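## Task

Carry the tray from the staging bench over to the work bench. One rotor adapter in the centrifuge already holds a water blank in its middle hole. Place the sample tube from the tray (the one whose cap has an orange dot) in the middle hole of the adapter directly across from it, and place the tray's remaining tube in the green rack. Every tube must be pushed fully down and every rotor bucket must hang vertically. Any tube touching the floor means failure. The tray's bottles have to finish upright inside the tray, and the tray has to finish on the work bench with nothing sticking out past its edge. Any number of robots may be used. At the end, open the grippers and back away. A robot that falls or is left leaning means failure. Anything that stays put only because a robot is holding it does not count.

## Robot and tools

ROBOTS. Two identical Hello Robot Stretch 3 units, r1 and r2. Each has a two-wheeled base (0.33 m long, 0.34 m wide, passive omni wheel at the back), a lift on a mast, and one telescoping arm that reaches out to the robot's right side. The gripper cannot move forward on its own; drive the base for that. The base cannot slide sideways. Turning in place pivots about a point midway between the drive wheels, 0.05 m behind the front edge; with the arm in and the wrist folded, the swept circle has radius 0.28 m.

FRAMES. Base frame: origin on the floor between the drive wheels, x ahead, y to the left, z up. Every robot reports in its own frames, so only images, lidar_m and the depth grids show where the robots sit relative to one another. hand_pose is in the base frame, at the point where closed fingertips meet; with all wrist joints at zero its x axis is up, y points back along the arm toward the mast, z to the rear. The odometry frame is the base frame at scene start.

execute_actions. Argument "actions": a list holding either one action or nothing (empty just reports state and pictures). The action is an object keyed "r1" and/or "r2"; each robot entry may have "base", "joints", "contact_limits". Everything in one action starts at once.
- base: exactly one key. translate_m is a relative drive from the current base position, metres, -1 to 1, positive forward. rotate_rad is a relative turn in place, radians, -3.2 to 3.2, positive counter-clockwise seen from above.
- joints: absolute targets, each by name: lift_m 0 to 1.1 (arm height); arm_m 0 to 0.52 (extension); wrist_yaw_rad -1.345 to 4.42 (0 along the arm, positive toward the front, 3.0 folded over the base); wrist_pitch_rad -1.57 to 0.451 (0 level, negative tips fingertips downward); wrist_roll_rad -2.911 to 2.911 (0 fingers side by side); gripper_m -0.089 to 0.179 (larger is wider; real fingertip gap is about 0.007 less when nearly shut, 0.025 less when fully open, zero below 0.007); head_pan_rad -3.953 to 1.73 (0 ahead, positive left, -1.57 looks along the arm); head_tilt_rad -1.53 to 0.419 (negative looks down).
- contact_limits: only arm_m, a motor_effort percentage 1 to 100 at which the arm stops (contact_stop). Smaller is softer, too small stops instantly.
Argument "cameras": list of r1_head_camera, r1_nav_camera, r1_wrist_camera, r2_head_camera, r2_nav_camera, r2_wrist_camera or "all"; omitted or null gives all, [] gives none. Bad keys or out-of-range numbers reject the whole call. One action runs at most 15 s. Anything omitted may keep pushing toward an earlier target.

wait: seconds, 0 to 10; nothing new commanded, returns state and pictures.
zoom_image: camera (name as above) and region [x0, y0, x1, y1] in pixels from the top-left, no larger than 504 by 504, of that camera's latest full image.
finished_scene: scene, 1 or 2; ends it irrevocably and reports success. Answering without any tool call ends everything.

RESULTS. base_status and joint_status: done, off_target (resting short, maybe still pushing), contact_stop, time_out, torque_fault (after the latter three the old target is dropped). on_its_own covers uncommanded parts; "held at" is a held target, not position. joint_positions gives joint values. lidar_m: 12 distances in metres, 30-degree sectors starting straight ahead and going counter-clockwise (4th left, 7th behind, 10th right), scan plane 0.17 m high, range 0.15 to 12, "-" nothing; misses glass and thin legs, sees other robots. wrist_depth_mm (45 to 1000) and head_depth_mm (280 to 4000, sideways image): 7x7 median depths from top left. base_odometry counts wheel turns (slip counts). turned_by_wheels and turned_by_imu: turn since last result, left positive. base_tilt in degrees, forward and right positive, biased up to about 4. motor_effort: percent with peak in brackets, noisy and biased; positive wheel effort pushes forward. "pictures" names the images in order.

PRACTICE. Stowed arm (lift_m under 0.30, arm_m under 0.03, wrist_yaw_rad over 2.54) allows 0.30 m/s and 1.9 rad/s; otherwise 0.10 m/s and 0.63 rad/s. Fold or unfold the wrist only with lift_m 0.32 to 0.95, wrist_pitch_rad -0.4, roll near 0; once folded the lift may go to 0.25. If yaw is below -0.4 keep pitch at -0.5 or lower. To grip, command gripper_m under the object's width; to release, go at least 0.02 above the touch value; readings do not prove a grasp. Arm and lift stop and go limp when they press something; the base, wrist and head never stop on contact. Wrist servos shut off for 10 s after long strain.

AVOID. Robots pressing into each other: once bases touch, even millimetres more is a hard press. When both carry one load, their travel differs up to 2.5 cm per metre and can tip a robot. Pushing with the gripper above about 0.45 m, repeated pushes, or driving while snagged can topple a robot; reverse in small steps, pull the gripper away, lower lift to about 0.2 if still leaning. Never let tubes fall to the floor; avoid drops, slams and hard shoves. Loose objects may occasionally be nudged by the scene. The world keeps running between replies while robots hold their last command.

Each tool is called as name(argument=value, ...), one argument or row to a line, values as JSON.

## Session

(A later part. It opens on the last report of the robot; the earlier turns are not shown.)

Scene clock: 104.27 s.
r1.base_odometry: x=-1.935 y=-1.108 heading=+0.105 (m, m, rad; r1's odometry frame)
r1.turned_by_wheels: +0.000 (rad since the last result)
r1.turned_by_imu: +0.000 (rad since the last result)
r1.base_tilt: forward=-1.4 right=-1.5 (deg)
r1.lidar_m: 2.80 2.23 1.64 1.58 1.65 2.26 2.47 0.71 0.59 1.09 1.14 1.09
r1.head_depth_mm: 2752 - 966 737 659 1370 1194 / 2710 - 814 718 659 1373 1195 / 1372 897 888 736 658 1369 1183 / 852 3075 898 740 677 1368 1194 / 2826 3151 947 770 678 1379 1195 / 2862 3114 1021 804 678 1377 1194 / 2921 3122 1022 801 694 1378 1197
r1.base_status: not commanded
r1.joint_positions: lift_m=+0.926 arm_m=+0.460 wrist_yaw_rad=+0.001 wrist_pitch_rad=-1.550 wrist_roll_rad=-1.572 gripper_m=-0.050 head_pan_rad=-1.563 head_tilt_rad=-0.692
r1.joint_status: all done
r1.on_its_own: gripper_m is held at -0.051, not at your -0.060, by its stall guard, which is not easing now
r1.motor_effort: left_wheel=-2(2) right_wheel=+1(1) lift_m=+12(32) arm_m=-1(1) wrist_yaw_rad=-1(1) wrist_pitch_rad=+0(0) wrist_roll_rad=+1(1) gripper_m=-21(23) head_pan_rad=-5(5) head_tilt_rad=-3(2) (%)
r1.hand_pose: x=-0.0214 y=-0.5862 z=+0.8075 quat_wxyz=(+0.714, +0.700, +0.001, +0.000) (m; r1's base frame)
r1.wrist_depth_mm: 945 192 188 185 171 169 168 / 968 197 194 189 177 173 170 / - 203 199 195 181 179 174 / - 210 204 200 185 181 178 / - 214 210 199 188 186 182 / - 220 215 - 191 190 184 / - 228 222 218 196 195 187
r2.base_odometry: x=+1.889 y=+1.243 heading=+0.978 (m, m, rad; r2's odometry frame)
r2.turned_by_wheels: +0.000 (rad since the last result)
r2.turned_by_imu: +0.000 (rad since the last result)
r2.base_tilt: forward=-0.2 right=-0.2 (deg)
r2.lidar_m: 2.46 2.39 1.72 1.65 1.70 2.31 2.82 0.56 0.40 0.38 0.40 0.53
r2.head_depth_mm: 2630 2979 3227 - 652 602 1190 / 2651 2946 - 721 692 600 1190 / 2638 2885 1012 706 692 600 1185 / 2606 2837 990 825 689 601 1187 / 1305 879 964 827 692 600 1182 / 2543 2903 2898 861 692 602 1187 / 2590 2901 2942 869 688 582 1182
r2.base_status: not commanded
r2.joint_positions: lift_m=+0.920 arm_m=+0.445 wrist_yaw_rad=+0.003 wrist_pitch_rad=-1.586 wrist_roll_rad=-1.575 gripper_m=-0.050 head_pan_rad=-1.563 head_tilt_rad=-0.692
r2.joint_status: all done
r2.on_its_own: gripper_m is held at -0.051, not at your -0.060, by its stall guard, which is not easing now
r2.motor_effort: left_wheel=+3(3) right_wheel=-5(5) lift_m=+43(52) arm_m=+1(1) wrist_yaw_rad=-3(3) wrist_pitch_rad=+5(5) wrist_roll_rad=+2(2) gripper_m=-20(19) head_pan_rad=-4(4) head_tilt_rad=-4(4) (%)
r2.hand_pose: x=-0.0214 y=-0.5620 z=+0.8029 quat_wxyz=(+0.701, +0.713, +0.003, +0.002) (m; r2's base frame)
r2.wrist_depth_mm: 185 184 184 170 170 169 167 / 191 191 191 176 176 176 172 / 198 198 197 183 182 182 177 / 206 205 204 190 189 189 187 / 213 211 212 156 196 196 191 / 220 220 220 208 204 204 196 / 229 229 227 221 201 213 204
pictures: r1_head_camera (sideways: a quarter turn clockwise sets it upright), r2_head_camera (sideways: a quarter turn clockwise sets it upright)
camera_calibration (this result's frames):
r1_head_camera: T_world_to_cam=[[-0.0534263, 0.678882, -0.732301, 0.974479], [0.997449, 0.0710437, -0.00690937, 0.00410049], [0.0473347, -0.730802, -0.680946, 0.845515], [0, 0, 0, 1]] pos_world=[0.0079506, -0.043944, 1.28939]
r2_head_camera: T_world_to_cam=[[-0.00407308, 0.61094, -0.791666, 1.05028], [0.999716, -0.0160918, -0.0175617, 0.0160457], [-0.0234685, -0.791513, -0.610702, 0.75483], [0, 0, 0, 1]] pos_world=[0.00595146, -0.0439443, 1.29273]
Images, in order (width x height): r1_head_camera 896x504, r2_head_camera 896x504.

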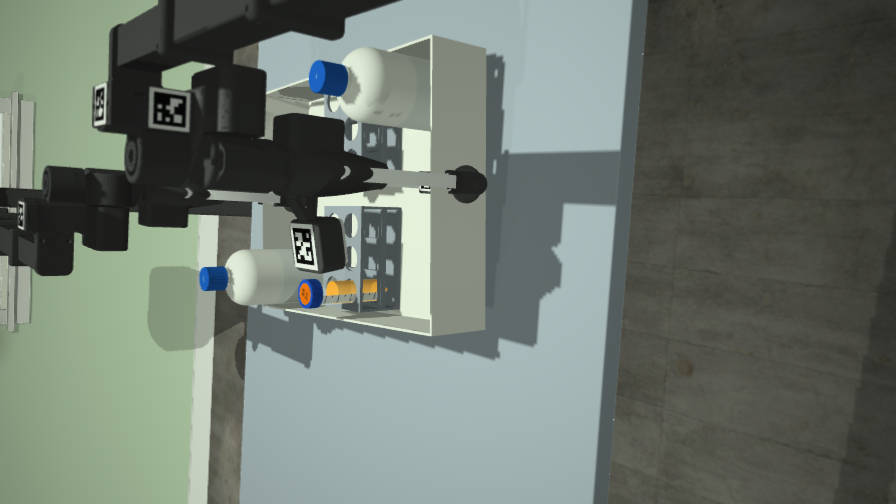

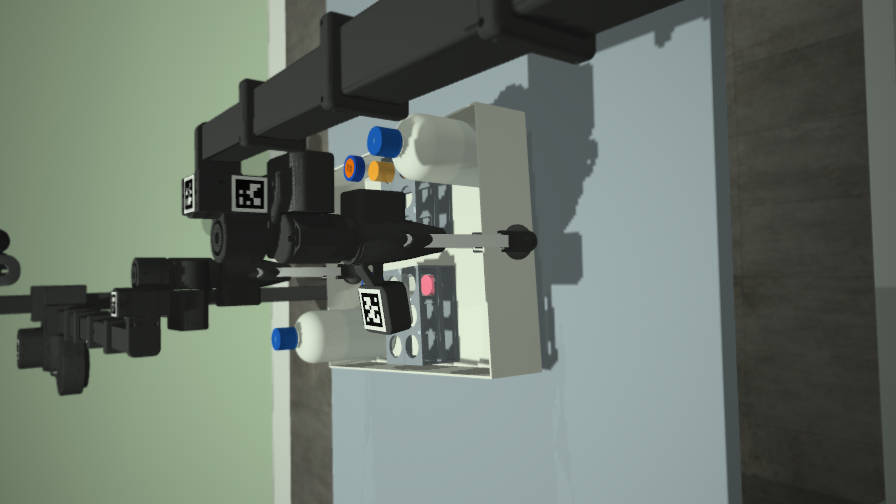

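execute_actions(
  actions=[
    {"r1":{"joints":{"lift_m":0.915}},"r2":{"joints":{"lift_m":0.907}}},
  ],
  cameras=[],
)

execute_actions(
  actions=[
    {"r1":{"joints":{"gripper_m":0.07}},"r2":{"joints":{"gripper_m":0.07}}},
  ],
  cameras=[],
)

execute_actions(
  actions=[
    {"r1":{"joints":{"lift_m":1.05}},"r2":{"joints":{"lift_m":1.05}}},
  ],
  cameras=[],
)

execute_actions(
  actions=[
    {"r1":{"base":{"translate_m":0.11},"joints":{"wrist_roll_rad":0,"wrist_pitch_rad":-1.1}},"r2":{"base":{"translate_m":0.03},"joints":{"wrist_roll_rad":0,"wrist_pitch_rad":-1.1}}},
  ],
  cameras=["r1_wrist_camera","r2_wrist_camera"],
)

Scene clock: 111.00 s.
r1.base_odometry: x=-1.935 y=-1.108 heading=+0.105 (m, m, rad; r1's odometry frame)
r1.turned_by_wheels: +0.000 (rad since the last result)
r1.turned_by_imu: +0.000 (rad since the last result)
r1.base_tilt: forward=-1.4 right=-1.5 (deg)
r1.lidar_m: 2.80 2.23 1.64 1.58 1.64 2.26 2.47 0.71 0.59 1.09 1.14 1.09
r1.head_depth_mm: 2737 - 1007 760 659 1373 1205 / 2809 - 867 719 660 1376 1195 / 2629 894 890 739 661 1371 1205 / 862 3088 903 741 678 1373 1195 / 2805 3132 949 775 676 1371 1190 / 2909 3109 1022 804 676 1371 1191 / 2917 3102 1020 802 694 1377 1188
r1.base_status: not commanded
r1.joint_positions: lift_m=+0.916 arm_m=+0.460 wrist_yaw_rad=+0.001 wrist_pitch_rad=-1.550 wrist_roll_rad=-1.572 gripper_m=-0.050 head_pan_rad=-1.563 head_tilt_rad=-0.692
r1.joint_status: all done
r1.on_its_own: gripper_m is held at -0.051, not at your -0.060, by its stall guard, which is not easing now
r1.motor_effort: left_wheel=-2(2) right_wheel=+1(1) lift_m=+12(11) arm_m=+0(1) wrist_yaw_rad=-1(1) wrist_pitch_rad=+0(0) wrist_roll_rad=+1(2) gripper_m=-22(22) head_pan_rad=-5(4) head_tilt_rad=-4(4) (%)
r1.hand_pose: x=-0.0214 y=-0.5862 z=+0.7976 quat_wxyz=(+0.714, +0.700, +0.001, +0.000) (m; r1's base frame)
r1.wrist_depth_mm: 962 181 180 176 171 169 165 / 953 188 184 180 176 171 168 / - 193 189 185 180 177 173 / - 199 193 189 185 181 176 / - 203 202 193 188 187 183 / - 208 205 - 193 192 184 / - 216 211 207 196 196 189
r2.base_odometry: x=+1.889 y=+1.243 heading=+0.978 (m, m, rad; r2's odometry frame)
r2.turned_by_wheels: +0.000 (rad since the last result)
r2.turned_by_imu: +0.000 (rad since the last result)
r2.base_tilt: forward=-0.2 right=-0.2 (deg)
r2.lidar_m: 2.45 2.39 1.72 1.65 1.71 2.31 2.81 0.56 0.40 0.39 0.40 0.53
r2.head_depth_mm: 2672 2950 3090 - - 602 1187 / 2614 2970 - 721 690 603 1189 / 2660 2881 1033 710 688 601 1179 / 2646 2837 998 837 691 600 1190 / 1318 826 987 824 693 601 1184 / 2586 2902 2890 853 689 599 1181 / 2601 2949 2898 873 691 585 1181
r2.base_status: not commanded
r2.joint_positions: lift_m=+0.908 arm_m=+0.445 wrist_yaw_rad=+0.003 wrist_pitch_rad=-1.588 wrist_roll_rad=-1.575 gripper_m=-0.050 head_pan_rad=-1.563 head_tilt_rad=-0.692
r2.joint_status: lift_m contact_stop (moved -0.012 of -0.013)
r2.on_its_own: gripper_m is held at -0.051, not at your -0.060, by its stall guard, which is not easing now; lift_m is slack since a contact_stop, until your next command for it
r2.motor_effort: left_wheel=+2(3) right_wheel=-3(5) lift_m=+41(41) arm_m=+1(1) wrist_yaw_rad=-3(3) wrist_pitch_rad=+5(6) wrist_roll_rad=+2(2) gripper_m=-19(20) head_pan_rad=-4(4) head_tilt_rad=-4(4) (%)
r2.hand_pose: x=-0.0214 y=-0.5616 z=+0.7909 quat_wxyz=(+0.701, +0.713, +0.003, +0.002) (m; r2's base frame)
r2.wrist_depth_mm: 176 175 175 171 172 171 167 / 181 181 181 178 177 176 172 / 187 187 186 183 183 182 178 / 194 194 192 190 189 188 188 / 201 201 200 154 195 195 191 / 209 208 208 207 204 203 196 / 217 216 216 213 202 211 204
pictures: none
No camera images: the call's "cameras" was empty. Leave "cameras" out to get every camera's image.

not run: a stop came earlier in this reply.

not run: a stop came earlier in this reply.

not run: a stop came earlier in this reply.

execute_actions(
  actions=[
    {"r1":{"joints":{"gripper_m":0.07}},"r2":{"joints":{"gripper_m":0.07,"lift_m":0.911}}},
  ],
  cameras=[],
)

execute_actions(
  actions=[
    {"r1":{"joints":{"lift_m":1.05}},"r2":{"joints":{"lift_m":1.05}}},
  ],
  cameras=[],
)

execute_actions(
  actions=[
    {"r1":{"base":{"translate_m":0.11},"joints":{"wrist_roll_rad":0,"wrist_pitch_rad":-1.1}},"r2":{"base":{"translate_m":0.03},"joints":{"wrist_roll_rad":0,"wrist_pitch_rad":-1.1}}},
  ],
  cameras=["r1_wrist_camera","r2_wrist_camera"],
)

Scene clock: 114.17 s.
r1.base_odometry: x=-1.935 y=-1.108 heading=+0.105 (m, m, rad; r1's odometry frame)
r1.turned_by_wheels: +0.000 (rad since the last result)
r1.turned_by_imu: +0.000 (rad since the last result)
r1.base_tilt: forward=-1.4 right=-1.5 (deg)
r1.lidar_m: 2.80 2.22 1.63 1.58 1.64 2.26 2.47 0.71 0.59 1.09 1.14 1.09
r1.head_depth_mm: 2721 - 1004 756 659 1372 1197 / 2733 - 857 714 661 1370 1192 / 1414 884 888 736 659 1379 1186 / 868 3053 899 741 677 1373 1193 / 2832 3164 948 773 673 1372 1195 / 2882 3117 1020 800 674 1366 1189 / 2875 3121 1019 800 693 1365 1199
r1.base_status: not commanded
r1.joint_positions: lift_m=+0.916 arm_m=+0.460 wrist_yaw_rad=+0.001 wrist_pitch_rad=-1.548 wrist_roll_rad=-1.572 gripper_m=+0.070 head_pan_rad=-1.563 head_tilt_rad=-0.692
r1.joint_status: all done
r1.motor_effort: left_wheel=-2(2) right_wheel=+1(1) lift_m=+12(12) arm_m=-1(1) wrist_yaw_rad=-1(1) wrist_pitch_rad=-1(1) wrist_roll_rad=+2(1) gripper_m=+0(86) head_pan_rad=-5(5) head_tilt_rad=-4(4) (%)
r1.hand_pose: x=-0.0214 y=-0.5869 z=+0.7975 quat_wxyz=(+0.715, +0.699, +0.001, +0.000) (m; r1's base frame)
r1.wrist_depth_mm: 939 182 180 175 173 170 166 / 984 187 184 180 175 174 171 / 935 192 190 185 181 178 174 / - 197 196 189 185 183 177 / - 203 198 196 190 187 184 / - 208 - 201 198 191 185 / - 214 211 206 193 198 189
r2.base_odometry: x=+1.889 y=+1.243 heading=+0.978 (m, m, rad; r2's odometry frame)
r2.turned_by_wheels: +0.000 (rad since the last result)
r2.turned_by_imu: +0.000 (rad since the last result)
r2.base_tilt: forward=-0.1 right=-0.2 (deg)
r2.lidar_m: 2.45 2.39 1.72 1.65 1.71 2.31 2.82 0.56 0.40 0.38 0.40 0.53
r2.head_depth_mm: 2669 3005 3071 - - 603 1188 / 2648 2918 - 720 691 602 1188 / 2623 2856 1053 709 691 600 1181 / 2626 2801 995 841 692 599 1179 / 1311 830 987 818 691 598 1177 / 2610 2881 2912 854 690 598 1179 / 2622 2866 2897 873 691 585 1190
r2.base_status: not commanded
r2.joint_positions: lift_m=+0.911 arm_m=+0.445 wrist_yaw_rad=+0.002 wrist_pitch_rad=-1.568 wrist_roll_rad=-1.575 gripper_m=+0.070 head_pan_rad=-1.563 head_tilt_rad=-0.692
r2.joint_status: all done
r2.motor_effort: left_wheel=+2(2) right_wheel=-3(4) lift_m=+52(60) arm_m=+1(1) wrist_yaw_rad=-3(3) wrist_pitch_rad=+0(6) wrist_roll_rad=+2(2) gripper_m=+0(80) head_pan_rad=-4(5) head_tilt_rad=-4(4) (%)
r2.hand_pose: x=-0.0214 y=-0.5666 z=+0.7931 quat_wxyz=(+0.708, +0.707, +0.003, +0.002) (m; r2's base frame)
r2.wrist_depth_mm: 175 175 175 174 174 174 168 / 180 180 181 178 179 180 174 / 187 187 187 184 185 186 180 / 192 192 193 190 192 193 193 / 200 199 199 198 198 199 191 / 207 208 209 205 207 206 199 / 215 216 216 214 196 215 208
pictures: none
No camera images: the call's "cameras" was empty. Leave "cameras" out to get every camera's image.

Scene clock: 116.27 s.
r1.base_odometry: x=-1.935 y=-1.108 heading=+0.105 (m, m, rad; r1's odometry frame)
r1.turned_by_wheels: +0.000 (rad since the last result)
r1.turned_by_imu: +0.000 (rad since the last result)
r1.base_tilt: forward=-1.4 right=-1.5 (deg)
r1.lidar_m: 2.80 2.23 1.64 1.58 1.64 2.27 2.47 0.71 0.59 1.09 1.14 1.08
r1.head_depth_mm: 2814 3018 1023 756 661 1368 1196 / - 3115 954 717 660 1386 1182 / 785 1196 1000 737 659 1368 1192 / 2837 3005 914 740 679 1366 1198 / 2832 3140 946 772 678 1380 1186 / 2855 3139 1026 801 677 1362 1186 / 2902 3145 1023 800 693 1374 1197
r1.base_status: not commanded
r1.joint_positions: lift_m=+1.049 arm_m=+0.460 wrist_yaw_rad=+0.001 wrist_pitch_rad=-1.547 wrist_roll_rad=-1.572 gripper_m=+0.070 head_pan_rad=-1.563 head_tilt_rad=-0.692
r1.joint_status: all done
r1.motor_effort: left_wheel=-2(2) right_wheel=+1(1) lift_m=+32(33) arm_m=-1(1) wrist_yaw_rad=-1(1) wrist_pitch_rad=-1(1) wrist_roll_rad=+1(1) gripper_m=+0(1) head_pan_rad=-5(5) head_tilt_rad=-4(2) (%)
r1.hand_pose: x=-0.0214 y=-0.5871 z=+0.9312 quat_wxyz=(+0.715, +0.699, +0.001, +0.000) (m; r1's base frame)
r1.wrist_depth_mm: - - 308 304 292 266 191 / - - 314 308 305 292 241 / - - 326 317 314 297 247 / - - 329 325 320 311 308 / - - 339 331 327 302 263 / - - - 345 256 298 267 / - - 364 355 203 292 281
r2.base_odometry: x=+1.889 y=+1.243 heading=+0.978 (m, m, rad; r2's odometry frame)
r2.turned_by_wheels: +0.000 (rad since the last result)
r2.turned_by_imu: +0.000 (rad since the last result)
r2.base_tilt: forward=-0.2 right=-0.2 (deg)
r2.lidar_m: 2.46 2.39 1.73 1.65 1.71 2.31 2.80 0.56 0.40 0.38 0.40 0.53
r2.head_depth_mm: - 3066 2906 883 691 603 1191 / 2603 2994 2896 818 693 601 1193 / - 2984 2922 716 691 602 1181 / 775 817 1012 841 692 600 1179 / 741 2887 944 826 689 599 1183 / 2625 2901 2892 855 691 601 1181 / 2578 2906 2885 876 689 584 1181
r2.base_status: not commanded
r2.joint_positions: lift_m=+1.050 arm_m=+0.445 wrist_yaw_rad=+0.002 wrist_pitch_rad=-1.568 wrist_roll_rad=-1.575 gripper_m=+0.070 head_pan_rad=-1.563 head_tilt_rad=-0.692
r2.joint_status: all done
r2.motor_effort: left_wheel=+1(1) right_wheel=-4(3) lift_m=+51(52) arm_m=+1(1) wrist_yaw_rad=-2(2) wrist_pitch_rad=+0(0) wrist_roll_rad=+2(2) gripper_m=+0(1) head_pan_rad=-4(5) head_tilt_rad=-4(4) (%)
r2.hand_pose: x=-0.0214 y=-0.5667 z=+0.9321 quat_wxyz=(+0.708, +0.706, +0.003, +0.002) (m; r2's base frame)
r2.wrist_depth_mm: - 304 305 303 305 253 291 / - 316 316 315 315 281 312 / - 323 325 328 325 294 323 / - 336 339 337 338 312 336 / - 350 350 349 344 314 349 / - 368 368 361 244 300 316 / - 384 379 375 215 319 298
pictures: none
No camera images: the call's "cameras" was empty. Leave "cameras" out to get every camera's image.

Scene clock: 118.47 s.
r1.base_odometry: x=-1.826 y=-1.097 heading=+0.105 (m, m, rad; r1's odometry frame)
r1.turned_by_wheels: +0.000 (rad since the last result)
r1.turned_by_imu: +0.000 (rad since the last result)
r1.base_tilt: forward=-1.4 right=-1.5 (deg)
r1.lidar_m: 2.69 2.23 1.64 1.58 1.64 2.27 2.59 0.67 0.98 1.09 1.13 0.99
r1.head_depth_mm: 2643 2968 925 721 660 1372 1193 / - 3040 962 734 661 1374 1191 / 2742 2987 870 734 659 1382 1193 / 2800 3039 982 802 676 1370 1197 / 2839 3087 1028 802 678 1384 1197 / 2904 3147 1021 801 677 1369 1197 / 2885 3145 1021 799 692 1369 1194
r1.base_status: done
r1.joint_positions: lift_m=+1.049 arm_m=+0.460 wrist_yaw_rad=+0.001 wrist_pitch_rad=-1.109 wrist_roll_rad=-0.004 gripper_m=+0.070 head_pan_rad=-1.563 head_tilt_rad=-0.692
r1.joint_status: all done
r1.motor_effort: left_wheel=-2(3) right_wheel=+2(6) lift_m=+32(32) arm_m=-1(1) wrist_yaw_rad=-2(2) wrist_pitch_rad=+4(4) wrist_roll_rad=+3(1) gripper_m=+0(0) head_pan_rad=-5(5) head_tilt_rad=-2(3) (%)
r1.hand_pose: x=-0.0216 y=-0.6975 z=+0.9477 quat_wxyz=(+0.602, +0.373, -0.599, -0.372) (m; r1's base frame)
r1.wrist_depth_mm: 432 430 428 259 342 346 201 / 413 414 401 331 387 385 352 / 398 386 382 373 374 302 327 / 377 368 370 297 310 293 291 / 355 355 357 335 311 314 284 / 341 341 - 325 331 320 293 / 329 325 322 313 313 290 215
r2.base_odometry: x=+1.906 y=+1.268 heading=+0.978 (m, m, rad; r2's odometry frame)
r2.turned_by_wheels: +0.000 (rad since the last result)
r2.turned_by_imu: +0.000 (rad since the last result)
r2.base_tilt: forward=-0.2 right=-0.2 (deg)
r2.lidar_m: 2.42 2.39 1.73 1.65 1.71 2.31 2.85 0.56 0.40 0.38 0.40 0.52
r2.head_depth_mm: - 3032 2922 878 694 603 1190 / 2625 2986 1139 704 691 602 1197 / - 1865 1982 845 691 599 1189 / 2578 2880 1033 838 691 600 1185 / 2599 2938 934 827 688 601 1183 / 2632 2919 2946 872 691 600 1191 / 2605 2931 2914 873 692 585 1179
r2.base_status: done
r2.joint_positions: lift_m=+1.050 arm_m=+0.445 wrist_yaw_rad=+0.002 wrist_pitch_rad=-1.111 wrist_roll_rad=-0.005 gripper_m=+0.070 head_pan_rad=-1.563 head_tilt_rad=-0.692
r2.joint_status: all done
r2.motor_effort: left_wheel=+2(5) right_wheel=-3(8) lift_m=+50(51) arm_m=+1(1) wrist_yaw_rad=-1(3) wrist_pitch_rad=+4(5) wrist_roll_rad=+2(2) gripper_m=+1(1) head_pan_rad=-4(4) head_tilt_rad=-4(4) (%)
r2.hand_pose: x=-0.0215 y=-0.6821 z=+0.9481 quat_wxyz=(+0.603, +0.374, -0.598, -0.372) (m; r2's base frame)
r2.wrist_depth_mm: 431 422 283 393 390 416 419 / 411 413 351 404 399 397 401 / 391 387 384 385 348 312 383 / 373 378 311 306 309 314 366 / 362 359 331 350 350 346 351 / 348 348 340 342 338 235 342 / 337 331 329 329 326 200 172
pictures: r1_wrist_camera, r2_wrist_camera
camera_calibration (this result's frames):
r1_wrist_camera: T_world_to_cam=[[-0.999352, -0.0326305, -0.0152035, -0.0245565], [-0.0263994, 0.95143, -0.30673, 0.995218], [0.0244738, -0.30613, -0.951675, 0.854172], [0, 0, 0, 1]] pos_world=[-0.0191723, -0.686195, 1.11778]
r2_wrist_camera: T_world_to_cam=[[-0.999682, 0.0221088, -0.0121485, 0.00555086], [0.0242777, 0.974013, -0.225187, 0.904085], [0.00685418, -0.225411, -0.97424, 0.939395], [0, 0, 0, 1]] pos_world=[-0.0228388, -0.668964, 1.11885]
Images, in order (width x height): r1_wrist_camera 644x364, r2_wrist_camera 644x364.

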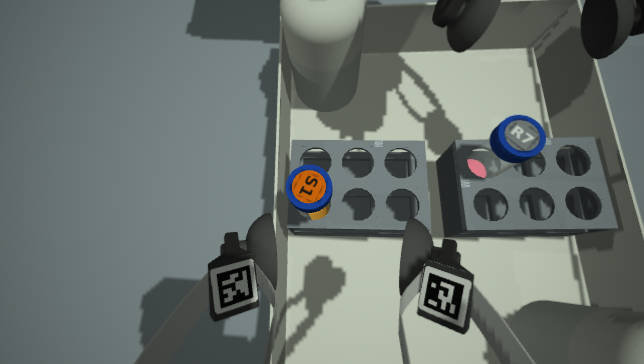

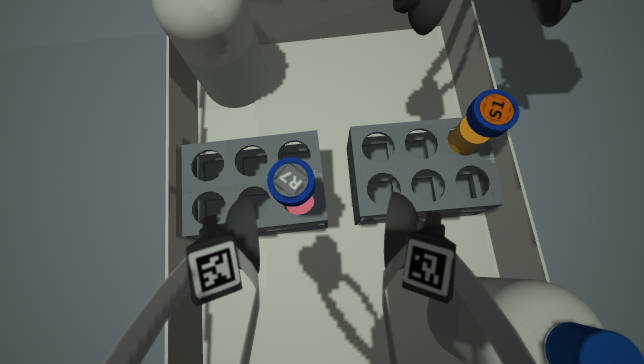

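execute_actions(
  actions=[
    {"r1":{"base":{"translate_m":0.02},"joints":{"wrist_pitch_rad":-0.9,"arm_m":0.47,"lift_m":1.0}},"r2":{"base":{"translate_m":0.02},"joints":{"arm_m":0.488,"lift_m":1.02}}},
  ],
  cameras=["r1_wrist_camera","r2_wrist_camera"],
)

Scene clock: 122.33 s.
r1.base_odometry: x=-1.806 y=-1.095 heading=+0.105 (m, m, rad; r1's odometry frame)
r1.turned_by_wheels: +0.000 (rad since the last result)
r1.turned_by_imu: +0.000 (rad since the last result)
r1.base_tilt: forward=-1.4 right=-1.4 (deg)
r1.lidar_m: 2.67 2.23 1.64 1.58 1.64 2.26 2.60 0.68 1.01 1.09 1.14 0.97
r1.head_depth_mm: - 3050 869 736 660 1368 1183 / - 3114 985 735 660 1368 1199 / 2755 - 888 734 660 1376 1191 / 2788 3104 1021 800 676 1382 1197 / 2849 3109 1020 803 675 1368 1196 / 2831 3128 1022 804 677 1375 1196 / 2890 3172 1016 801 695 1353 1190
r1.base_status: done
r1.joint_positions: lift_m=+1.001 arm_m=+0.470 wrist_yaw_rad=+0.001 wrist_pitch_rad=-0.913 wrist_roll_rad=-0.004 gripper_m=+0.070 head_pan_rad=-1.563 head_tilt_rad=-0.692
r1.joint_status: all done
r1.motor_effort: left_wheel=-2(3) right_wheel=+2(5) lift_m=+8(28) arm_m=+4(4) wrist_yaw_rad=-1(1) wrist_pitch_rad=+6(5) wrist_roll_rad=+2(2) gripper_m=+0(1) head_pan_rad=-5(5) head_tilt_rad=-4(4) (%)
r1.hand_pose: x=-0.0215 y=-0.7522 z=+0.9220 quat_wxyz=(+0.636, +0.313, -0.633, -0.311) (m; r1's base frame)
r1.wrist_depth_mm: 488 479 473 453 465 462 447 / 442 436 433 235 340 353 329 / 395 389 388 289 373 370 282 / 363 362 360 343 354 336 283 / 339 330 333 283 292 282 249 / 312 309 - 227 291 248 247 / 291 289 288 278 276 271 271
r2.base_odometry: x=+1.917 y=+1.284 heading=+0.978 (m, m, rad; r2's odometry frame)
r2.turned_by_wheels: +0.000 (rad since the last result)
r2.turned_by_imu: +0.000 (rad since the last result)
r2.base_tilt: forward=-0.2 right=-0.2 (deg)
r2.lidar_m: 2.40 2.39 1.73 1.65 1.71 2.31 2.87 0.56 0.40 0.38 0.40 0.68
r2.head_depth_mm: 2597 - 2918 879 693 601 1194 / 2559 794 1137 702 691 601 1181 / 1220 2999 2883 855 691 601 1183 / 1281 2862 1025 838 693 601 1185 / 2600 2906 1037 836 692 602 1185 / 2654 2940 2882 874 687 601 1181 / 2550 2875 2902 875 691 584 1189
r2.base_status: done
r2.joint_positions: lift_m=+1.020 arm_m=+0.488 wrist_yaw_rad=+0.001 wrist_pitch_rad=-1.110 wrist_roll_rad=-0.005 gripper_m=+0.070 head_pan_rad=-1.563 head_tilt_rad=-0.692
r2.joint_status: all done
r2.motor_effort: left_wheel=+1(6) right_wheel=-2(7) lift_m=+33(42) arm_m=+4(5) wrist_yaw_rad=-2(2) wrist_pitch_rad=+3(4) wrist_roll_rad=+1(2) gripper_m=+0(0) head_pan_rad=-4(4) head_tilt_rad=-4(4) (%)
r2.hand_pose: x=-0.0215 y=-0.7251 z=+0.9188 quat_wxyz=(+0.603, +0.374, -0.599, -0.372) (m; r2's base frame)
r2.wrist_depth_mm: 393 389 224 332 343 326 381 / 376 375 262 369 368 321 362 / 361 361 348 351 350 173 350 / 347 343 309 331 278 271 331 / 331 331 297 206 320 268 320 / 320 315 309 310 308 312 281 / 307 304 299 302 299 297 256
pictures: r1_wrist_camera, r2_wrist_camera
camera_calibration (this result's frames):
r1_wrist_camera: T_world_to_cam=[[-0.999351, -0.0349289, -0.00881541, -0.0343045], [-0.0262351, 0.873361, -0.486366, 1.14623], [0.0246873, -0.485819, -0.873711, 0.605882], [0, 0, 0, 1]] pos_world=[-0.0191683, -0.707924, 1.08655]
r2_wrist_camera: T_world_to_cam=[[-0.999664, 0.0227461, -0.0124294, 0.00685235], [0.0249695, 0.97375, -0.226245, 0.940108], [0.00695693, -0.226479, -0.973991, 0.900136], [0, 0, 0, 1]] pos_world=[-0.0228862, -0.711725, 1.0895]
Images, in order (width x height): r1_wrist_camera 644x364, r2_wrist_camera 644x364.

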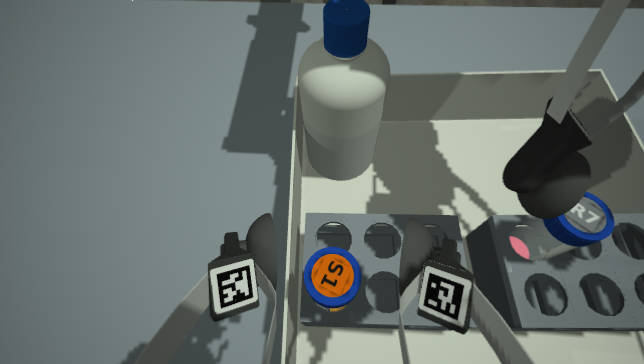

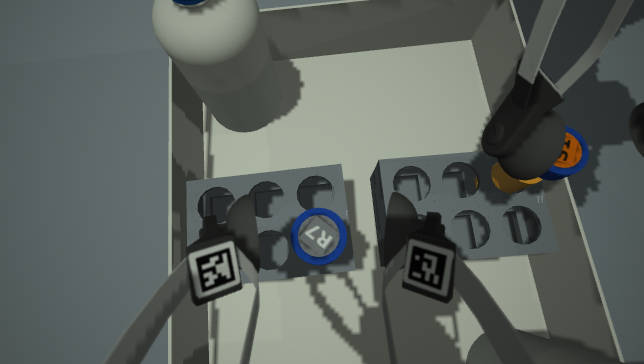

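execute_actions(
  actions=[
    {"r1":{"joints":{"lift_m":0.947}},"r2":{"joints":{"lift_m":0.967}}},
  ],
  cameras=["r1_wrist_camera","r2_wrist_camera"],
)

execute_actions(
  actions=[
    {"r1":{"joints":{"gripper_m":0.0}},"r2":{"joints":{"gripper_m":0.0}}},
  ],
  cameras=["r1_wrist_camera","r2_wrist_camera"],
)

execute_actions(
  actions=[
    {"r1":{"joints":{"lift_m":1.09}},"r2":{"joints":{"lift_m":1.1}}},
  ],
  cameras=["r1_wrist_camera","r2_wrist_camera","r1_head_camera"],
)

Scene clock: 125.37 s.
r1.base_odometry: x=-1.806 y=-1.095 heading=+0.105 (m, m, rad; r1's odometry frame)
r1.turned_by_wheels: +0.000 (rad since the last result)
r1.turned_by_imu: +0.000 (rad since the last result)
r1.base_tilt: forward=-1.4 right=-1.4 (deg)
r1.lidar_m: 2.67 2.23 1.64 1.58 1.64 2.26 2.60 0.68 1.01 1.09 1.14 0.97
r1.head_depth_mm: 705 3026 836 737 662 1368 1193 / 2691 - 892 735 660 1374 1200 / 2759 3032 842 737 660 1374 1193 / 2824 3105 1023 804 677 1384 1188 / 2855 3119 1022 804 678 1369 1191 / 2884 3171 1021 800 678 1373 1190 / 2903 3202 1021 801 695 1376 1195
r1.base_status: not commanded
r1.joint_positions: lift_m=+0.948 arm_m=+0.470 wrist_yaw_rad=+0.001 wrist_pitch_rad=-0.913 wrist_roll_rad=-0.004 gripper_m=+0.070 head_pan_rad=-1.563 head_tilt_rad=-0.692
r1.joint_status: all done
r1.motor_effort: left_wheel=-2(2) right_wheel=+1(2) lift_m=+8(6) arm_m=+4(4) wrist_yaw_rad=-1(1) wrist_pitch_rad=+5(5) wrist_roll_rad=+2(2) gripper_m=+1(0) head_pan_rad=-5(5) head_tilt_rad=-4(2) (%)
r1.hand_pose: x=-0.0215 y=-0.7523 z=+0.8691 quat_wxyz=(+0.636, +0.312, -0.633, -0.311) (m; r1's base frame)
r1.wrist_depth_mm: 404 404 391 192 281 290 280 / 365 364 357 229 315 322 295 / 331 329 325 281 316 316 281 / 303 302 303 292 289 215 159 / 279 276 280 147 245 215 201 / 259 256 - 188 197 214 193 / 244 241 239 233 231 228 228
r2.base_odometry: x=+1.917 y=+1.284 heading=+0.978 (m, m, rad; r2's odometry frame)
r2.turned_by_wheels: +0.000 (rad since the last result)
r2.turned_by_imu: +0.000 (rad since the last result)
r2.base_tilt: forward=-0.2 right=-0.2 (deg)
r2.lidar_m: 2.40 2.39 1.72 1.66 1.71 2.31 2.87 0.56 0.40 0.38 0.40 0.68
r2.head_depth_mm: 2701 2923 - 849 694 601 1196 / 2673 - 967 702 691 600 1181 / 2566 - 1035 847 690 600 1177 / 1301 2883 1010 839 693 601 1183 / 2604 2918 1039 840 690 600 1185 / 2599 2925 2885 874 690 599 1181 / 2602 2930 2866 874 688 585 1183
r2.base_status: not commanded
r2.joint_positions: lift_m=+0.967 arm_m=+0.488 wrist_yaw_rad=+0.001 wrist_pitch_rad=-1.110 wrist_roll_rad=-0.005 gripper_m=+0.070 head_pan_rad=-1.563 head_tilt_rad=-0.692
r2.joint_status: all done
r2.motor_effort: left_wheel=+2(1) right_wheel=-2(2) lift_m=+34(34) arm_m=+4(4) wrist_yaw_rad=-2(1) wrist_pitch_rad=+4(4) wrist_roll_rad=+2(1) gripper_m=+0(1) head_pan_rad=-4(4) head_tilt_rad=-4(4) (%)
r2.hand_pose: x=-0.0215 y=-0.7251 z=+0.8658 quat_wxyz=(+0.603, +0.374, -0.599, -0.372) (m; r2's base frame)
r2.wrist_depth_mm: 330 238 213 316 319 311 249 / 315 294 263 309 306 298 230 / 302 286 295 294 294 173 165 / 289 247 253 222 247 216 216 / 277 225 215 150 269 210 212 / 265 256 259 257 259 259 238 / 256 243 252 251 251 249 229
pictures: r1_wrist_camera, r2_wrist_camera
camera_calibration (this result's frames):
r1_wrist_camera: T_world_to_cam=[[-0.999351, -0.0349352, -0.00879251, -0.0348004], [-0.0262352, 0.873036, -0.48695, 1.12089], [0.0246879, -0.486403, -0.873386, 0.558863], [0, 0, 0, 1]] pos_world=[-0.0191682, -0.70796, 1.03361]
r2_wrist_camera: T_world_to_cam=[[-0.999664, 0.0227464, -0.0124297, 0.00619408], [0.02497, 0.973748, -0.226255, 0.928127], [0.00695692, -0.22649, -0.973989, 0.848494], [0, 0, 0, 1]] pos_world=[-0.0228862, -0.711727, 1.03649]
Images, in order (width x height): r1_wrist_camera 644x364, r2_wrist_camera 644x364.

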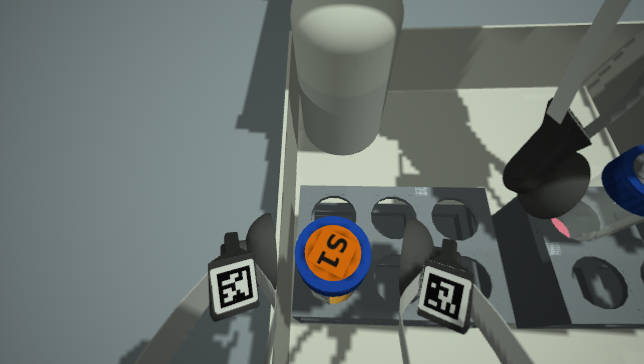

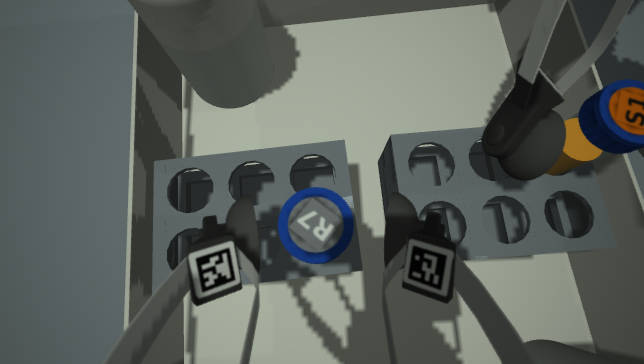

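Scene clock: 126.57 s.
r1.base_odometry: x=-1.806 y=-1.095 heading=+0.105 (m, m, rad; r1's odometry frame)
r1.turned_by_wheels: +0.000 (rad since the last result)
r1.turned_by_imu: +0.000 (rad since the last result)
r1.base_tilt: forward=-1.4 right=-1.5 (deg)
r1.lidar_m: 2.67 2.22 1.64 1.58 1.64 2.26 2.60 0.68 1.01 1.09 1.13 0.97
r1.head_depth_mm: 704 3003 837 733 661 1362 1203 / 2639 - 945 737 659 1374 1195 / 2753 3040 835 732 659 1371 1191 / 2828 3129 1022 799 676 1380 1195 / 2887 3179 1023 802 677 1373 1201 / 2868 3137 1027 802 676 1368 1198 / 2904 3190 1019 803 694 1365 1187
r1.base_status: not commanded
r1.joint_positions: lift_m=+0.948 arm_m=+0.470 wrist_yaw_rad=+0.001 wrist_pitch_rad=-0.913 wrist_roll_rad=-0.004 gripper_m=+0.001 head_pan_rad=-1.563 head_tilt_rad=-0.692
r1.joint_status: all done
r1.motor_effort: left_wheel=-2(2) right_wheel=+2(2) lift_m=+8(8) arm_m=+4(4) wrist_yaw_rad=-1(2) wrist_pitch_rad=+5(5) wrist_roll_rad=+2(2) gripper_m=-15(97) head_pan_rad=-5(5) head_tilt_rad=-4(2) (%)
r1.hand_pose: x=-0.0215 y=-0.7523 z=+0.8691 quat_wxyz=(+0.636, +0.312, -0.633, -0.311) (m; r1's base frame)
r1.wrist_depth_mm: 408 406 400 192 282 293 279 / 366 362 360 227 313 324 293 / 332 331 327 279 313 314 161 / 304 300 300 290 290 282 156 / 278 278 275 142 210 214 201 / 259 260 258 135 - 215 192 / 243 243 236 233 230 226 227
r2.base_odometry: x=+1.917 y=+1.284 heading=+0.978 (m, m, rad; r2's odometry frame)
r2.turned_by_wheels: +0.000 (rad since the last result)
r2.turned_by_imu: +0.000 (rad since the last result)
r2.base_tilt: forward=-0.2 right=-0.2 (deg)
r2.lidar_m: 2.41 2.40 1.73 1.66 1.71 2.32 2.86 0.56 0.40 0.38 0.40 0.68
r2.head_depth_mm: 2653 2942 - 847 694 602 1188 / 2644 - 863 701 693 601 1186 / 2564 - 1035 850 688 602 1188 / 1311 2876 996 837 692 600 1191 / 2631 2953 1036 836 690 602 1181 / 2593 2926 2872 875 689 600 1189 / 2576 2880 2891 874 689 585 1180
r2.base_status: not commanded
r2.joint_positions: lift_m=+0.967 arm_m=+0.488 wrist_yaw_rad=+0.001 wrist_pitch_rad=-1.110 wrist_roll_rad=-0.005 gripper_m=+0.001 head_pan_rad=-1.563 head_tilt_rad=-0.692
r2.joint_status: all done
r2.motor_effort: left_wheel=+1(1) right_wheel=-2(2) lift_m=+33(33) arm_m=+4(4) wrist_yaw_rad=-2(1) wrist_pitch_rad=+3(3) wrist_roll_rad=+2(1) gripper_m=-12(86) head_pan_rad=-4(4) head_tilt_rad=-4(4) (%)
r2.hand_pose: x=-0.0215 y=-0.7251 z=+0.8658 quat_wxyz=(+0.603, +0.374, -0.599, -0.372) (m; r2's base frame)
r2.wrist_depth_mm: 330 238 213 315 314 310 247 / 314 297 263 307 305 300 161 / 302 288 296 295 293 226 163 / 289 248 253 222 243 217 215 / 277 225 215 146 241 210 212 / 267 228 258 257 258 259 238 / 256 210 254 253 249 249 230
pictures: r1_wrist_camera, r2_wrist_camera
camera_calibration (this result's frames):
r1_wrist_camera: T_world_to_cam=[[-0.999351, -0.0349325, -0.0087961, -0.034795], [-0.0262311, 0.873036, -0.48695, 1.12089], [0.0246897, -0.486403, -0.873386, 0.558863], [0, 0, 0, 1]] pos_world=[-0.0191684, -0.70796, 1.03361]
r2_wrist_camera: T_world_to_cam=[[-0.999664, 0.0227458, -0.0124298, 0.00619377], [0.0249693, 0.973748, -0.226255, 0.928127], [0.00695717, -0.22649, -0.973989, 0.848494], [0, 0, 0, 1]] pos_world=[-0.0228861, -0.711727, 1.03649]
Images, in order (width x height): r1_wrist_camera 644x364, r2_wrist_camera 644x364.

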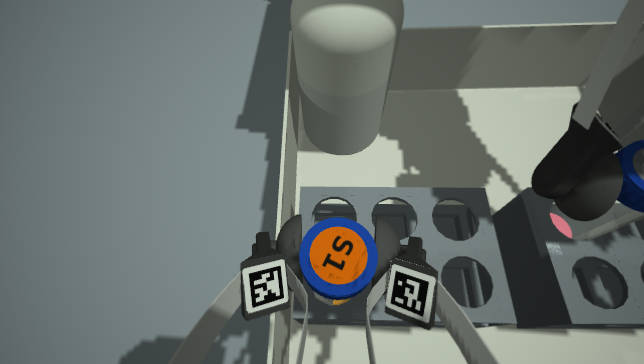

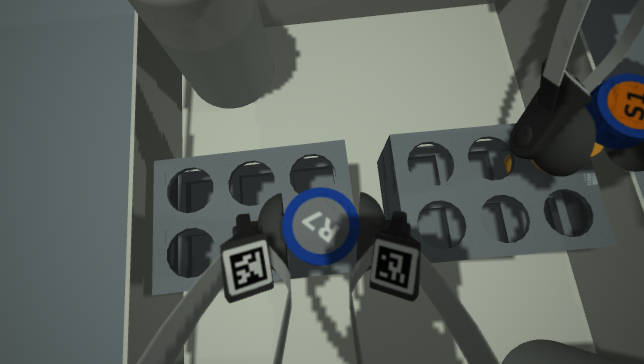

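Scene clock: 128.70 s.
r1.base_odometry: x=-1.806 y=-1.095 heading=+0.105 (m, m, rad; r1's odometry frame)
r1.turned_by_wheels: +0.000 (rad since the last result)
r1.turned_by_imu: +0.000 (rad since the last result)
r1.base_tilt: forward=-1.4 right=-1.5 (deg)
r1.lidar_m: 2.66 2.23 1.64 1.58 1.64 2.26 2.60 0.68 1.01 1.09 1.13 0.97
r1.head_depth_mm: 2696 2976 867 734 662 1374 1195 / 2760 3022 984 733 662 1389 1197 / 2785 2996 901 737 660 1370 1190 / 2810 3136 1025 805 676 1380 1193 / 2838 3157 1022 803 675 1379 1192 / 2866 3100 1029 803 676 1379 1191 / 2897 3159 1022 798 694 1362 1196
r1.base_status: not commanded
r1.joint_positions: lift_m=+1.089 arm_m=+0.470 wrist_yaw_rad=+0.001 wrist_pitch_rad=-0.913 wrist_roll_rad=-0.004 gripper_m=+0.001 head_pan_rad=-1.563 head_tilt_rad=-0.692
r1.joint_status: all done
r1.motor_effort: left_wheel=-2(2) right_wheel=+1(2) lift_m=+32(35) arm_m=+4(4) wrist_yaw_rad=-1(1) wrist_pitch_rad=+5(5) wrist_roll_rad=+2(2) gripper_m=-14(14) head_pan_rad=-5(5) head_tilt_rad=-4(4) (%)
r1.hand_pose: x=-0.0215 y=-0.7523 z=+1.0104 quat_wxyz=(+0.636, +0.312, -0.633, -0.311) (m; r1's base frame)
r1.wrist_depth_mm: - - - - - - - / 561 556 551 541 527 538 514 / 513 500 493 322 452 447 169 / 465 463 462 406 453 440 162 / 432 423 430 142 412 406 339 / 404 391 395 135 - 338 343 / 370 368 365 357 354 352 311
r2.base_odometry: x=+1.917 y=+1.284 heading=+0.978 (m, m, rad; r2's odometry frame)
r2.turned_by_wheels: +0.000 (rad since the last result)
r2.turned_by_imu: +0.000 (rad since the last result)
r2.base_tilt: forward=-0.2 right=-0.2 (deg)
r2.lidar_m: 2.40 2.40 1.73 1.66 1.71 2.32 2.87 0.56 0.40 0.38 0.40 0.68
r2.head_depth_mm: 2653 2960 2888 879 693 602 1182 / 715 2917 1090 701 691 600 1194 / 2717 2933 2910 852 690 600 1185 / 2619 2928 1029 839 691 598 1182 / 2600 2917 1030 837 691 599 1179 / 2644 2873 2924 868 690 599 1187 / 2600 2922 2929 872 690 584 1178
r2.base_status: not commanded
r2.joint_positions: lift_m=+1.100 arm_m=+0.488 wrist_yaw_rad=+0.001 wrist_pitch_rad=-1.110 wrist_roll_rad=-0.005 gripper_m=+0.001 head_pan_rad=-1.563 head_tilt_rad=-0.692
r2.joint_status: all done
r2.motor_effort: left_wheel=+2(1) right_wheel=-2(2) lift_m=+51(53) arm_m=+4(4) wrist_yaw_rad=-1(2) wrist_pitch_rad=+3(3) wrist_roll_rad=+2(2) gripper_m=-12(12) head_pan_rad=-4(4) head_tilt_rad=-4(4) (%)
r2.hand_pose: x=-0.0215 y=-0.7251 z=+0.9982 quat_wxyz=(+0.603, +0.374, -0.599, -0.372) (m; r2's base frame)
r2.wrist_depth_mm: 495 489 487 486 484 481 476 / 468 470 299 428 439 454 152 / 450 448 365 441 441 380 157 / 434 429 427 421 408 375 416 / 410 412 404 146 347 356 402 / 397 393 386 388 385 385 391 / 382 383 374 376 373 288 375
pictures: r1_head_camera (sideways: a quarter turn clockwise sets it upright), r1_wrist_camera, r2_wrist_camera
camera_calibration (this result's frames):
r1_head_camera: T_world_to_cam=[[-0.0534263, 0.678882, -0.732301, 0.974479], [0.997449, 0.0710437, -0.00690937, 0.00410049], [0.0473347, -0.730802, -0.680946, 0.845515], [0, 0, 0, 1]] pos_world=[0.0079506, -0.043944, 1.28939]
r1_wrist_camera: T_world_to_cam=[[-0.999351, -0.0349329, -0.00879566, -0.0335522], [-0.0262316, 0.873036, -0.48695, 1.18975], [0.0246895, -0.486403, -0.873386, 0.682353], [0, 0, 0, 1]] pos_world=[-0.0191684, -0.707965, 1.17501]
r2_wrist_camera: T_world_to_cam=[[-0.999664, 0.0227457, -0.0124298, 0.00784006], [0.0249693, 0.973748, -0.226255, 0.958096], [0.00695714, -0.22649, -0.973989, 0.977492], [0, 0, 0, 1]] pos_world=[-0.0228861, -0.711731, 1.16894]
Images, in order (width x height): r1_head_camera 896x504, r1_wrist_camera 644x364, r2_wrist_camera 644x364.

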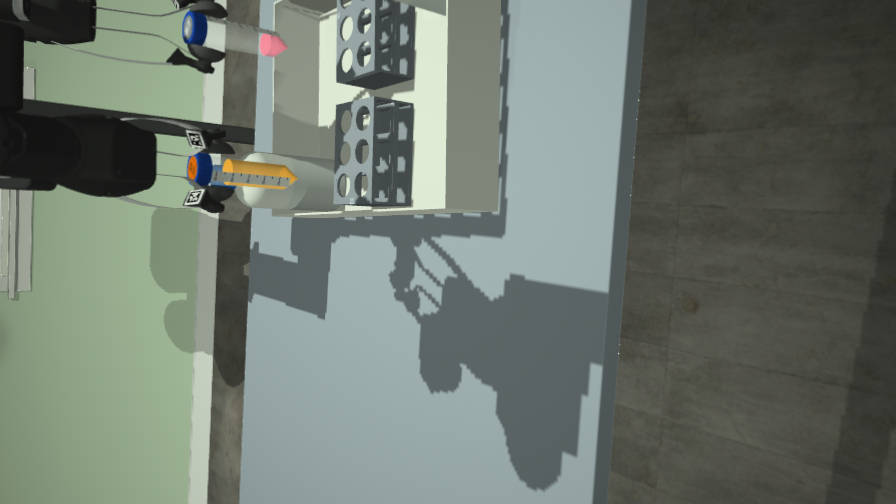

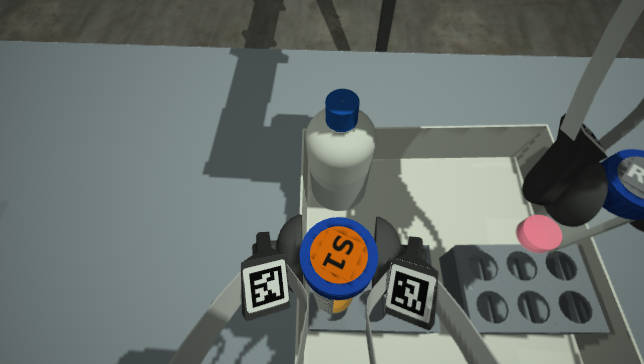

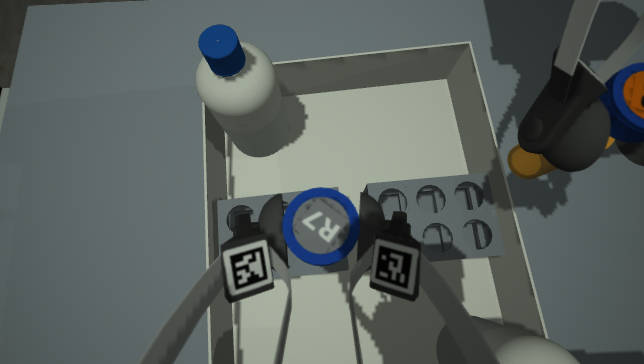

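execute_actions(
  actions=[
    {"r1":{"joints":{"arm_m":0.2}},"r2":{"joints":{"arm_m":0.22}}},
  ],
  cameras=[],
)

execute_actions(
  actions=[
    {"r1":{"base":{"translate_m":-1.0},"joints":{"head_tilt_rad":-0.6}},"r2":{"base":{"translate_m":-0.85}}},
  ],
  cameras=["r1_head_camera","r1_wrist_camera","r2_head_camera","r2_wrist_camera"],
)

Scene clock: 133.60 s.
r1.base_odometry: x=-1.806 y=-1.095 heading=+0.105 (m, m, rad; r1's odometry frame)
r1.turned_by_wheels: +0.000 (rad since the last result)
r1.turned_by_imu: +0.000 (rad since the last result)
r1.base_tilt: forward=-1.4 right=-1.6 (deg)
r1.lidar_m: 2.66 2.22 1.64 1.58 1.65 2.26 2.60 0.68 1.01 1.09 1.14 0.97
r1.head_depth_mm: - 3067 982 736 661 1370 1192 / - - 914 736 659 1374 1194 / 2697 - 511 722 657 1363 1194 / 2781 3112 1026 800 677 1373 1196 / 2875 3068 1030 802 676 1369 1186 / 2859 3193 1021 796 678 1365 1194 / 2914 3207 1017 803 693 1370 1193
r1.base_status: not commanded
r1.joint_positions: lift_m=+1.089 arm_m=+0.200 wrist_yaw_rad=+0.001 wrist_pitch_rad=-0.913 wrist_roll_rad=-0.003 gripper_m=+0.001 head_pan_rad=-1.563 head_tilt_rad=-0.692
r1.joint_status: all done
r1.motor_effort: left_wheel=-3(2) right_wheel=+1(2) lift_m=+32(32) arm_m=-4(5) wrist_yaw_rad=-2(1) wrist_pitch_rad=+5(5) wrist_roll_rad=+2(2) gripper_m=-13(14) head_pan_rad=-5(5) head_tilt_rad=-3(4) (%)
r1.hand_pose: x=-0.0215 y=-0.4830 z=+1.0104 quat_wxyz=(+0.636, +0.312, -0.633, -0.311) (m; r1's base frame)
r1.wrist_depth_mm: 629 627 617 571 562 574 602 / 560 558 551 535 496 463 543 / 508 505 496 492 487 451 305 / 461 467 455 454 454 374 431 / 430 426 423 142 392 400 408 / 400 403 403 135 - 385 385 / 383 372 370 365 359 356 360
r2.base_odometry: x=+1.917 y=+1.284 heading=+0.978 (m, m, rad; r2's odometry frame)
r2.turned_by_wheels: +0.000 (rad since the last result)
r2.turned_by_imu: +0.000 (rad since the last result)
r2.base_tilt: forward=-0.2 right=-0.2 (deg)
r2.lidar_m: 2.41 2.38 1.73 1.66 1.71 2.31 2.87 0.55 0.40 0.38 0.40 0.68
r2.head_depth_mm: 2635 3073 2917 879 693 602 1186 / - 3086 2920 702 691 603 1187 / - - 1031 840 691 601 1192 / 2654 2864 1033 695 692 601 1177 / 2591 2940 1034 837 692 600 1179 / 2562 2875 2946 873 688 599 1178 / 2600 2929 2878 875 692 585 1185
r2.base_status: not commanded
r2.joint_positions: lift_m=+1.100 arm_m=+0.220 wrist_yaw_rad=+0.001 wrist_pitch_rad=-1.110 wrist_roll_rad=-0.005 gripper_m=+0.001 head_pan_rad=-1.563 head_tilt_rad=-0.692
r2.joint_status: all done
r2.motor_effort: left_wheel=+2(1) right_wheel=-2(2) lift_m=+51(51) arm_m=-1(3) wrist_yaw_rad=-2(1) wrist_pitch_rad=+3(3) wrist_roll_rad=+1(2) gripper_m=-11(12) head_pan_rad=-4(4) head_tilt_rad=-4(4) (%)
r2.hand_pose: x=-0.0215 y=-0.4576 z=+0.9982 quat_wxyz=(+0.603, +0.374, -0.599, -0.372) (m; r2's base frame)
r2.wrist_depth_mm: 492 493 476 438 436 402 478 / 468 472 462 456 458 301 457 / 451 449 443 444 401 403 439 / 429 429 422 399 422 421 420 / 413 413 412 146 407 406 402 / 399 394 394 393 390 390 388 / 382 383 380 377 377 379 375
pictures: none
No camera images: the call's "cameras" was empty. Leave "cameras" out to get every camera's image.

Scene clock: 144.53 s.
r1.base_odometry: x=-2.801 y=-1.199 heading=+0.104 (m, m, rad; r1's odometry frame)
r1.turned_by_wheels: +0.000 (rad since the last result)
r1.turned_by_imu: +0.000 (rad since the last result)
r1.base_tilt: forward=-1.4 right=-1.5 (deg)
r1.lidar_m: 1.91 2.24 1.65 1.59 1.65 1.66 1.60 0.58 0.42 0.41 0.42 0.62
r1.head_depth_mm: - - 989 935 742 624 727 / - - - 902 724 630 744 / 823 905 - 542 648 636 761 / 830 926 1006 932 655 642 775 / 2635 2994 2684 853 653 650 789 / 2823 3130 2929 2208 945 705 804 / 2847 3152 1206 1977 1669 1411 1173
r1.base_status: done
r1.joint_positions: lift_m=+1.089 arm_m=+0.200 wrist_yaw_rad=+0.001 wrist_pitch_rad=-0.913 wrist_roll_rad=-0.003 gripper_m=+0.001 head_pan_rad=-1.563 head_tilt_rad=-0.606
r1.joint_status: all done
r1.motor_effort: left_wheel=-2(5) right_wheel=+2(1) lift_m=+32(32) arm_m=-4(4) wrist_yaw_rad=-1(1) wrist_pitch_rad=+5(5) wrist_roll_rad=+2(2) gripper_m=-13(14) head_pan_rad=-5(4) head_tilt_rad=+2(11) (%)
r1.hand_pose: x=-0.0215 y=-0.4830 z=+1.0104 quat_wxyz=(+0.636, +0.312, -0.633, -0.311) (m; r1's base frame)
r1.wrist_depth_mm: 627 698 - 539 556 525 - / 562 913 518 562 549 508 - / 511 - 520 497 487 489 451 / 493 - 423 472 457 467 403 / - - 381 142 424 439 365 / 549 - 356 135 - 342 338 / - - 365 349 341 329 322
r2.base_odometry: x=+1.442 y=+0.580 heading=+0.978 (m, m, rad; r2's odometry frame)
r2.turned_by_wheels: +0.000 (rad since the last result)
r2.turned_by_imu: +0.002 (rad since the last result)
r2.base_tilt: forward=-0.1 right=-0.3 (deg)
r2.lidar_m: 1.72 2.36 1.72 1.64 1.69 2.30 2.03 2.24 0.41 0.40 0.41 0.56
r2.head_depth_mm: 2622 3039 2966 2134 692 619 1161 / - 3061 2937 879 690 618 935 / - - 1115 842 691 617 1185 / 2658 2895 1083 788 691 617 1186 / 2620 2923 2926 873 689 615 1184 / 2600 2904 2888 872 690 598 1183 / 2605 2890 2876 876 687 599 1184
r2.base_status: done
r2.joint_positions: lift_m=+1.100 arm_m=+0.220 wrist_yaw_rad=+0.001 wrist_pitch_rad=-1.110 wrist_roll_rad=-0.005 gripper_m=+0.001 head_pan_rad=-1.563 head_tilt_rad=-0.692
r2.joint_status: not commanded
r2.motor_effort: left_wheel=+2(3) right_wheel=-2(9) lift_m=+51(51) arm_m=-1(1) wrist_yaw_rad=-2(0) wrist_pitch_rad=+4(3) wrist_roll_rad=+1(1) gripper_m=-11(12) head_pan_rad=-4(4) head_tilt_rad=-4(5) (%)
r2.hand_pose: x=-0.0215 y=-0.4576 z=+0.9982 quat_wxyz=(+0.603, +0.374, -0.599, -0.372) (m; r2's base frame)
r2.wrist_depth_mm: 496 494 487 423 485 - - / 472 464 465 458 466 471 - / 453 447 447 444 440 444 - / 430 428 426 429 421 426 - / 415 412 412 146 408 407 - / 399 397 392 392 390 389 - / 382 386 385 385 381 383 -
pictures: r1_head_camera (sideways: a quarter turn clockwise sets it upright), r1_wrist_camera, r2_head_camera (sideways: a quarter turn clockwise sets it upright), r2_wrist_camera
camera_calibration (this result's frames):
r1_head_camera: T_world_to_cam=[[-0.0529319, 0.614013, -0.787519, 1.04645], [0.997456, 0.0702229, -0.012291, 0.0111078], [0.047755, -0.786166, -0.616168, 0.76125], [0, 0, 0, 1]] pos_world=[0.00795739, -0.0448444, 1.29329]
r1_wrist_camera: T_world_to_cam=[[-0.999364, -0.0344812, -0.00914442, -0.0235733], [-0.0256671, 0.873048, -0.486959, 0.954635], [0.0247745, -0.486414, -0.873377, 0.813346], [0, 0, 0, 1]] pos_world=[-0.0192058, -0.438631, 1.17501]
r2_head_camera: T_world_to_cam=[[-0.00407308, 0.610941, -0.791666, 1.05028], [0.999716, -0.0160918, -0.0175617, 0.0160457], [-0.0234685, -0.791513, -0.610702, 0.754831], [0, 0, 0, 1]] pos_world=[0.00595146, -0.0439443, 1.29273]
r2_wrist_camera: T_world_to_cam=[[-0.999653, 0.0231396, -0.012585, 0.002085], [0.0253881, 0.973737, -0.226257, 0.697692], [0.00701896, -0.226498, -0.973986, 1.03806], [0, 0, 0, 1]] pos_world=[-0.0229149, -0.444299, 1.16894]
Images, in order (width x height): r1_head_camera 896x504, r1_wrist_camera 644x364, r2_head_camera 896x504, r2_wrist_camera 644x364.

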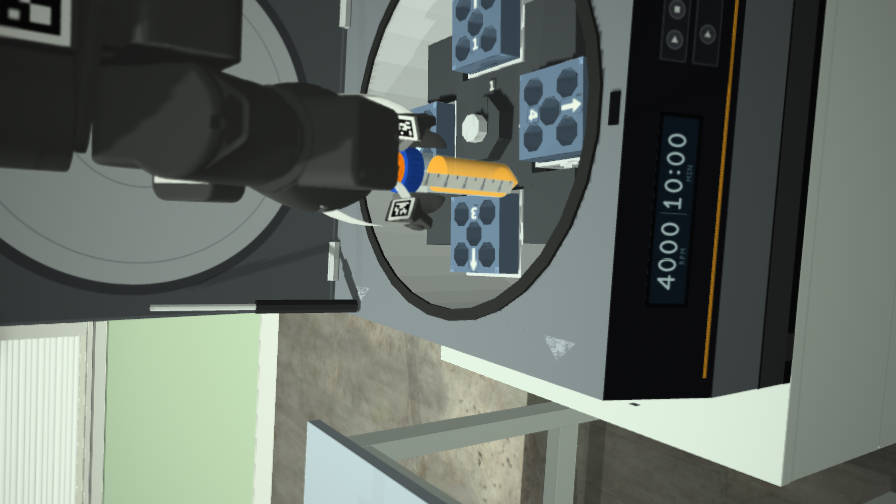

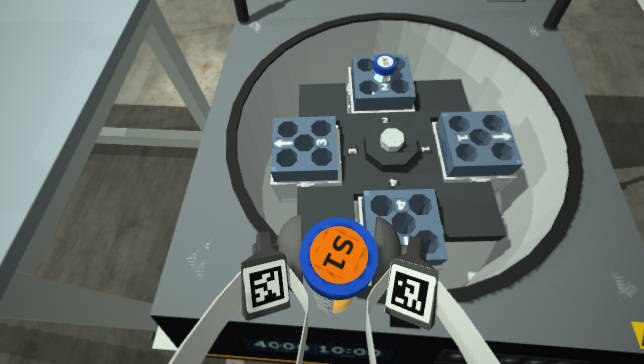

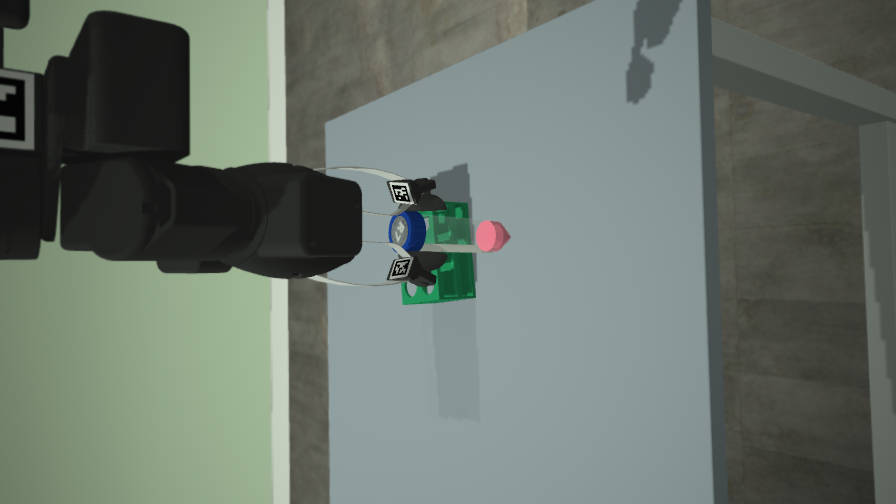

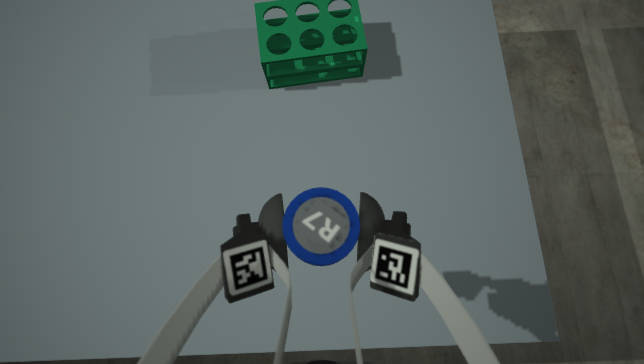

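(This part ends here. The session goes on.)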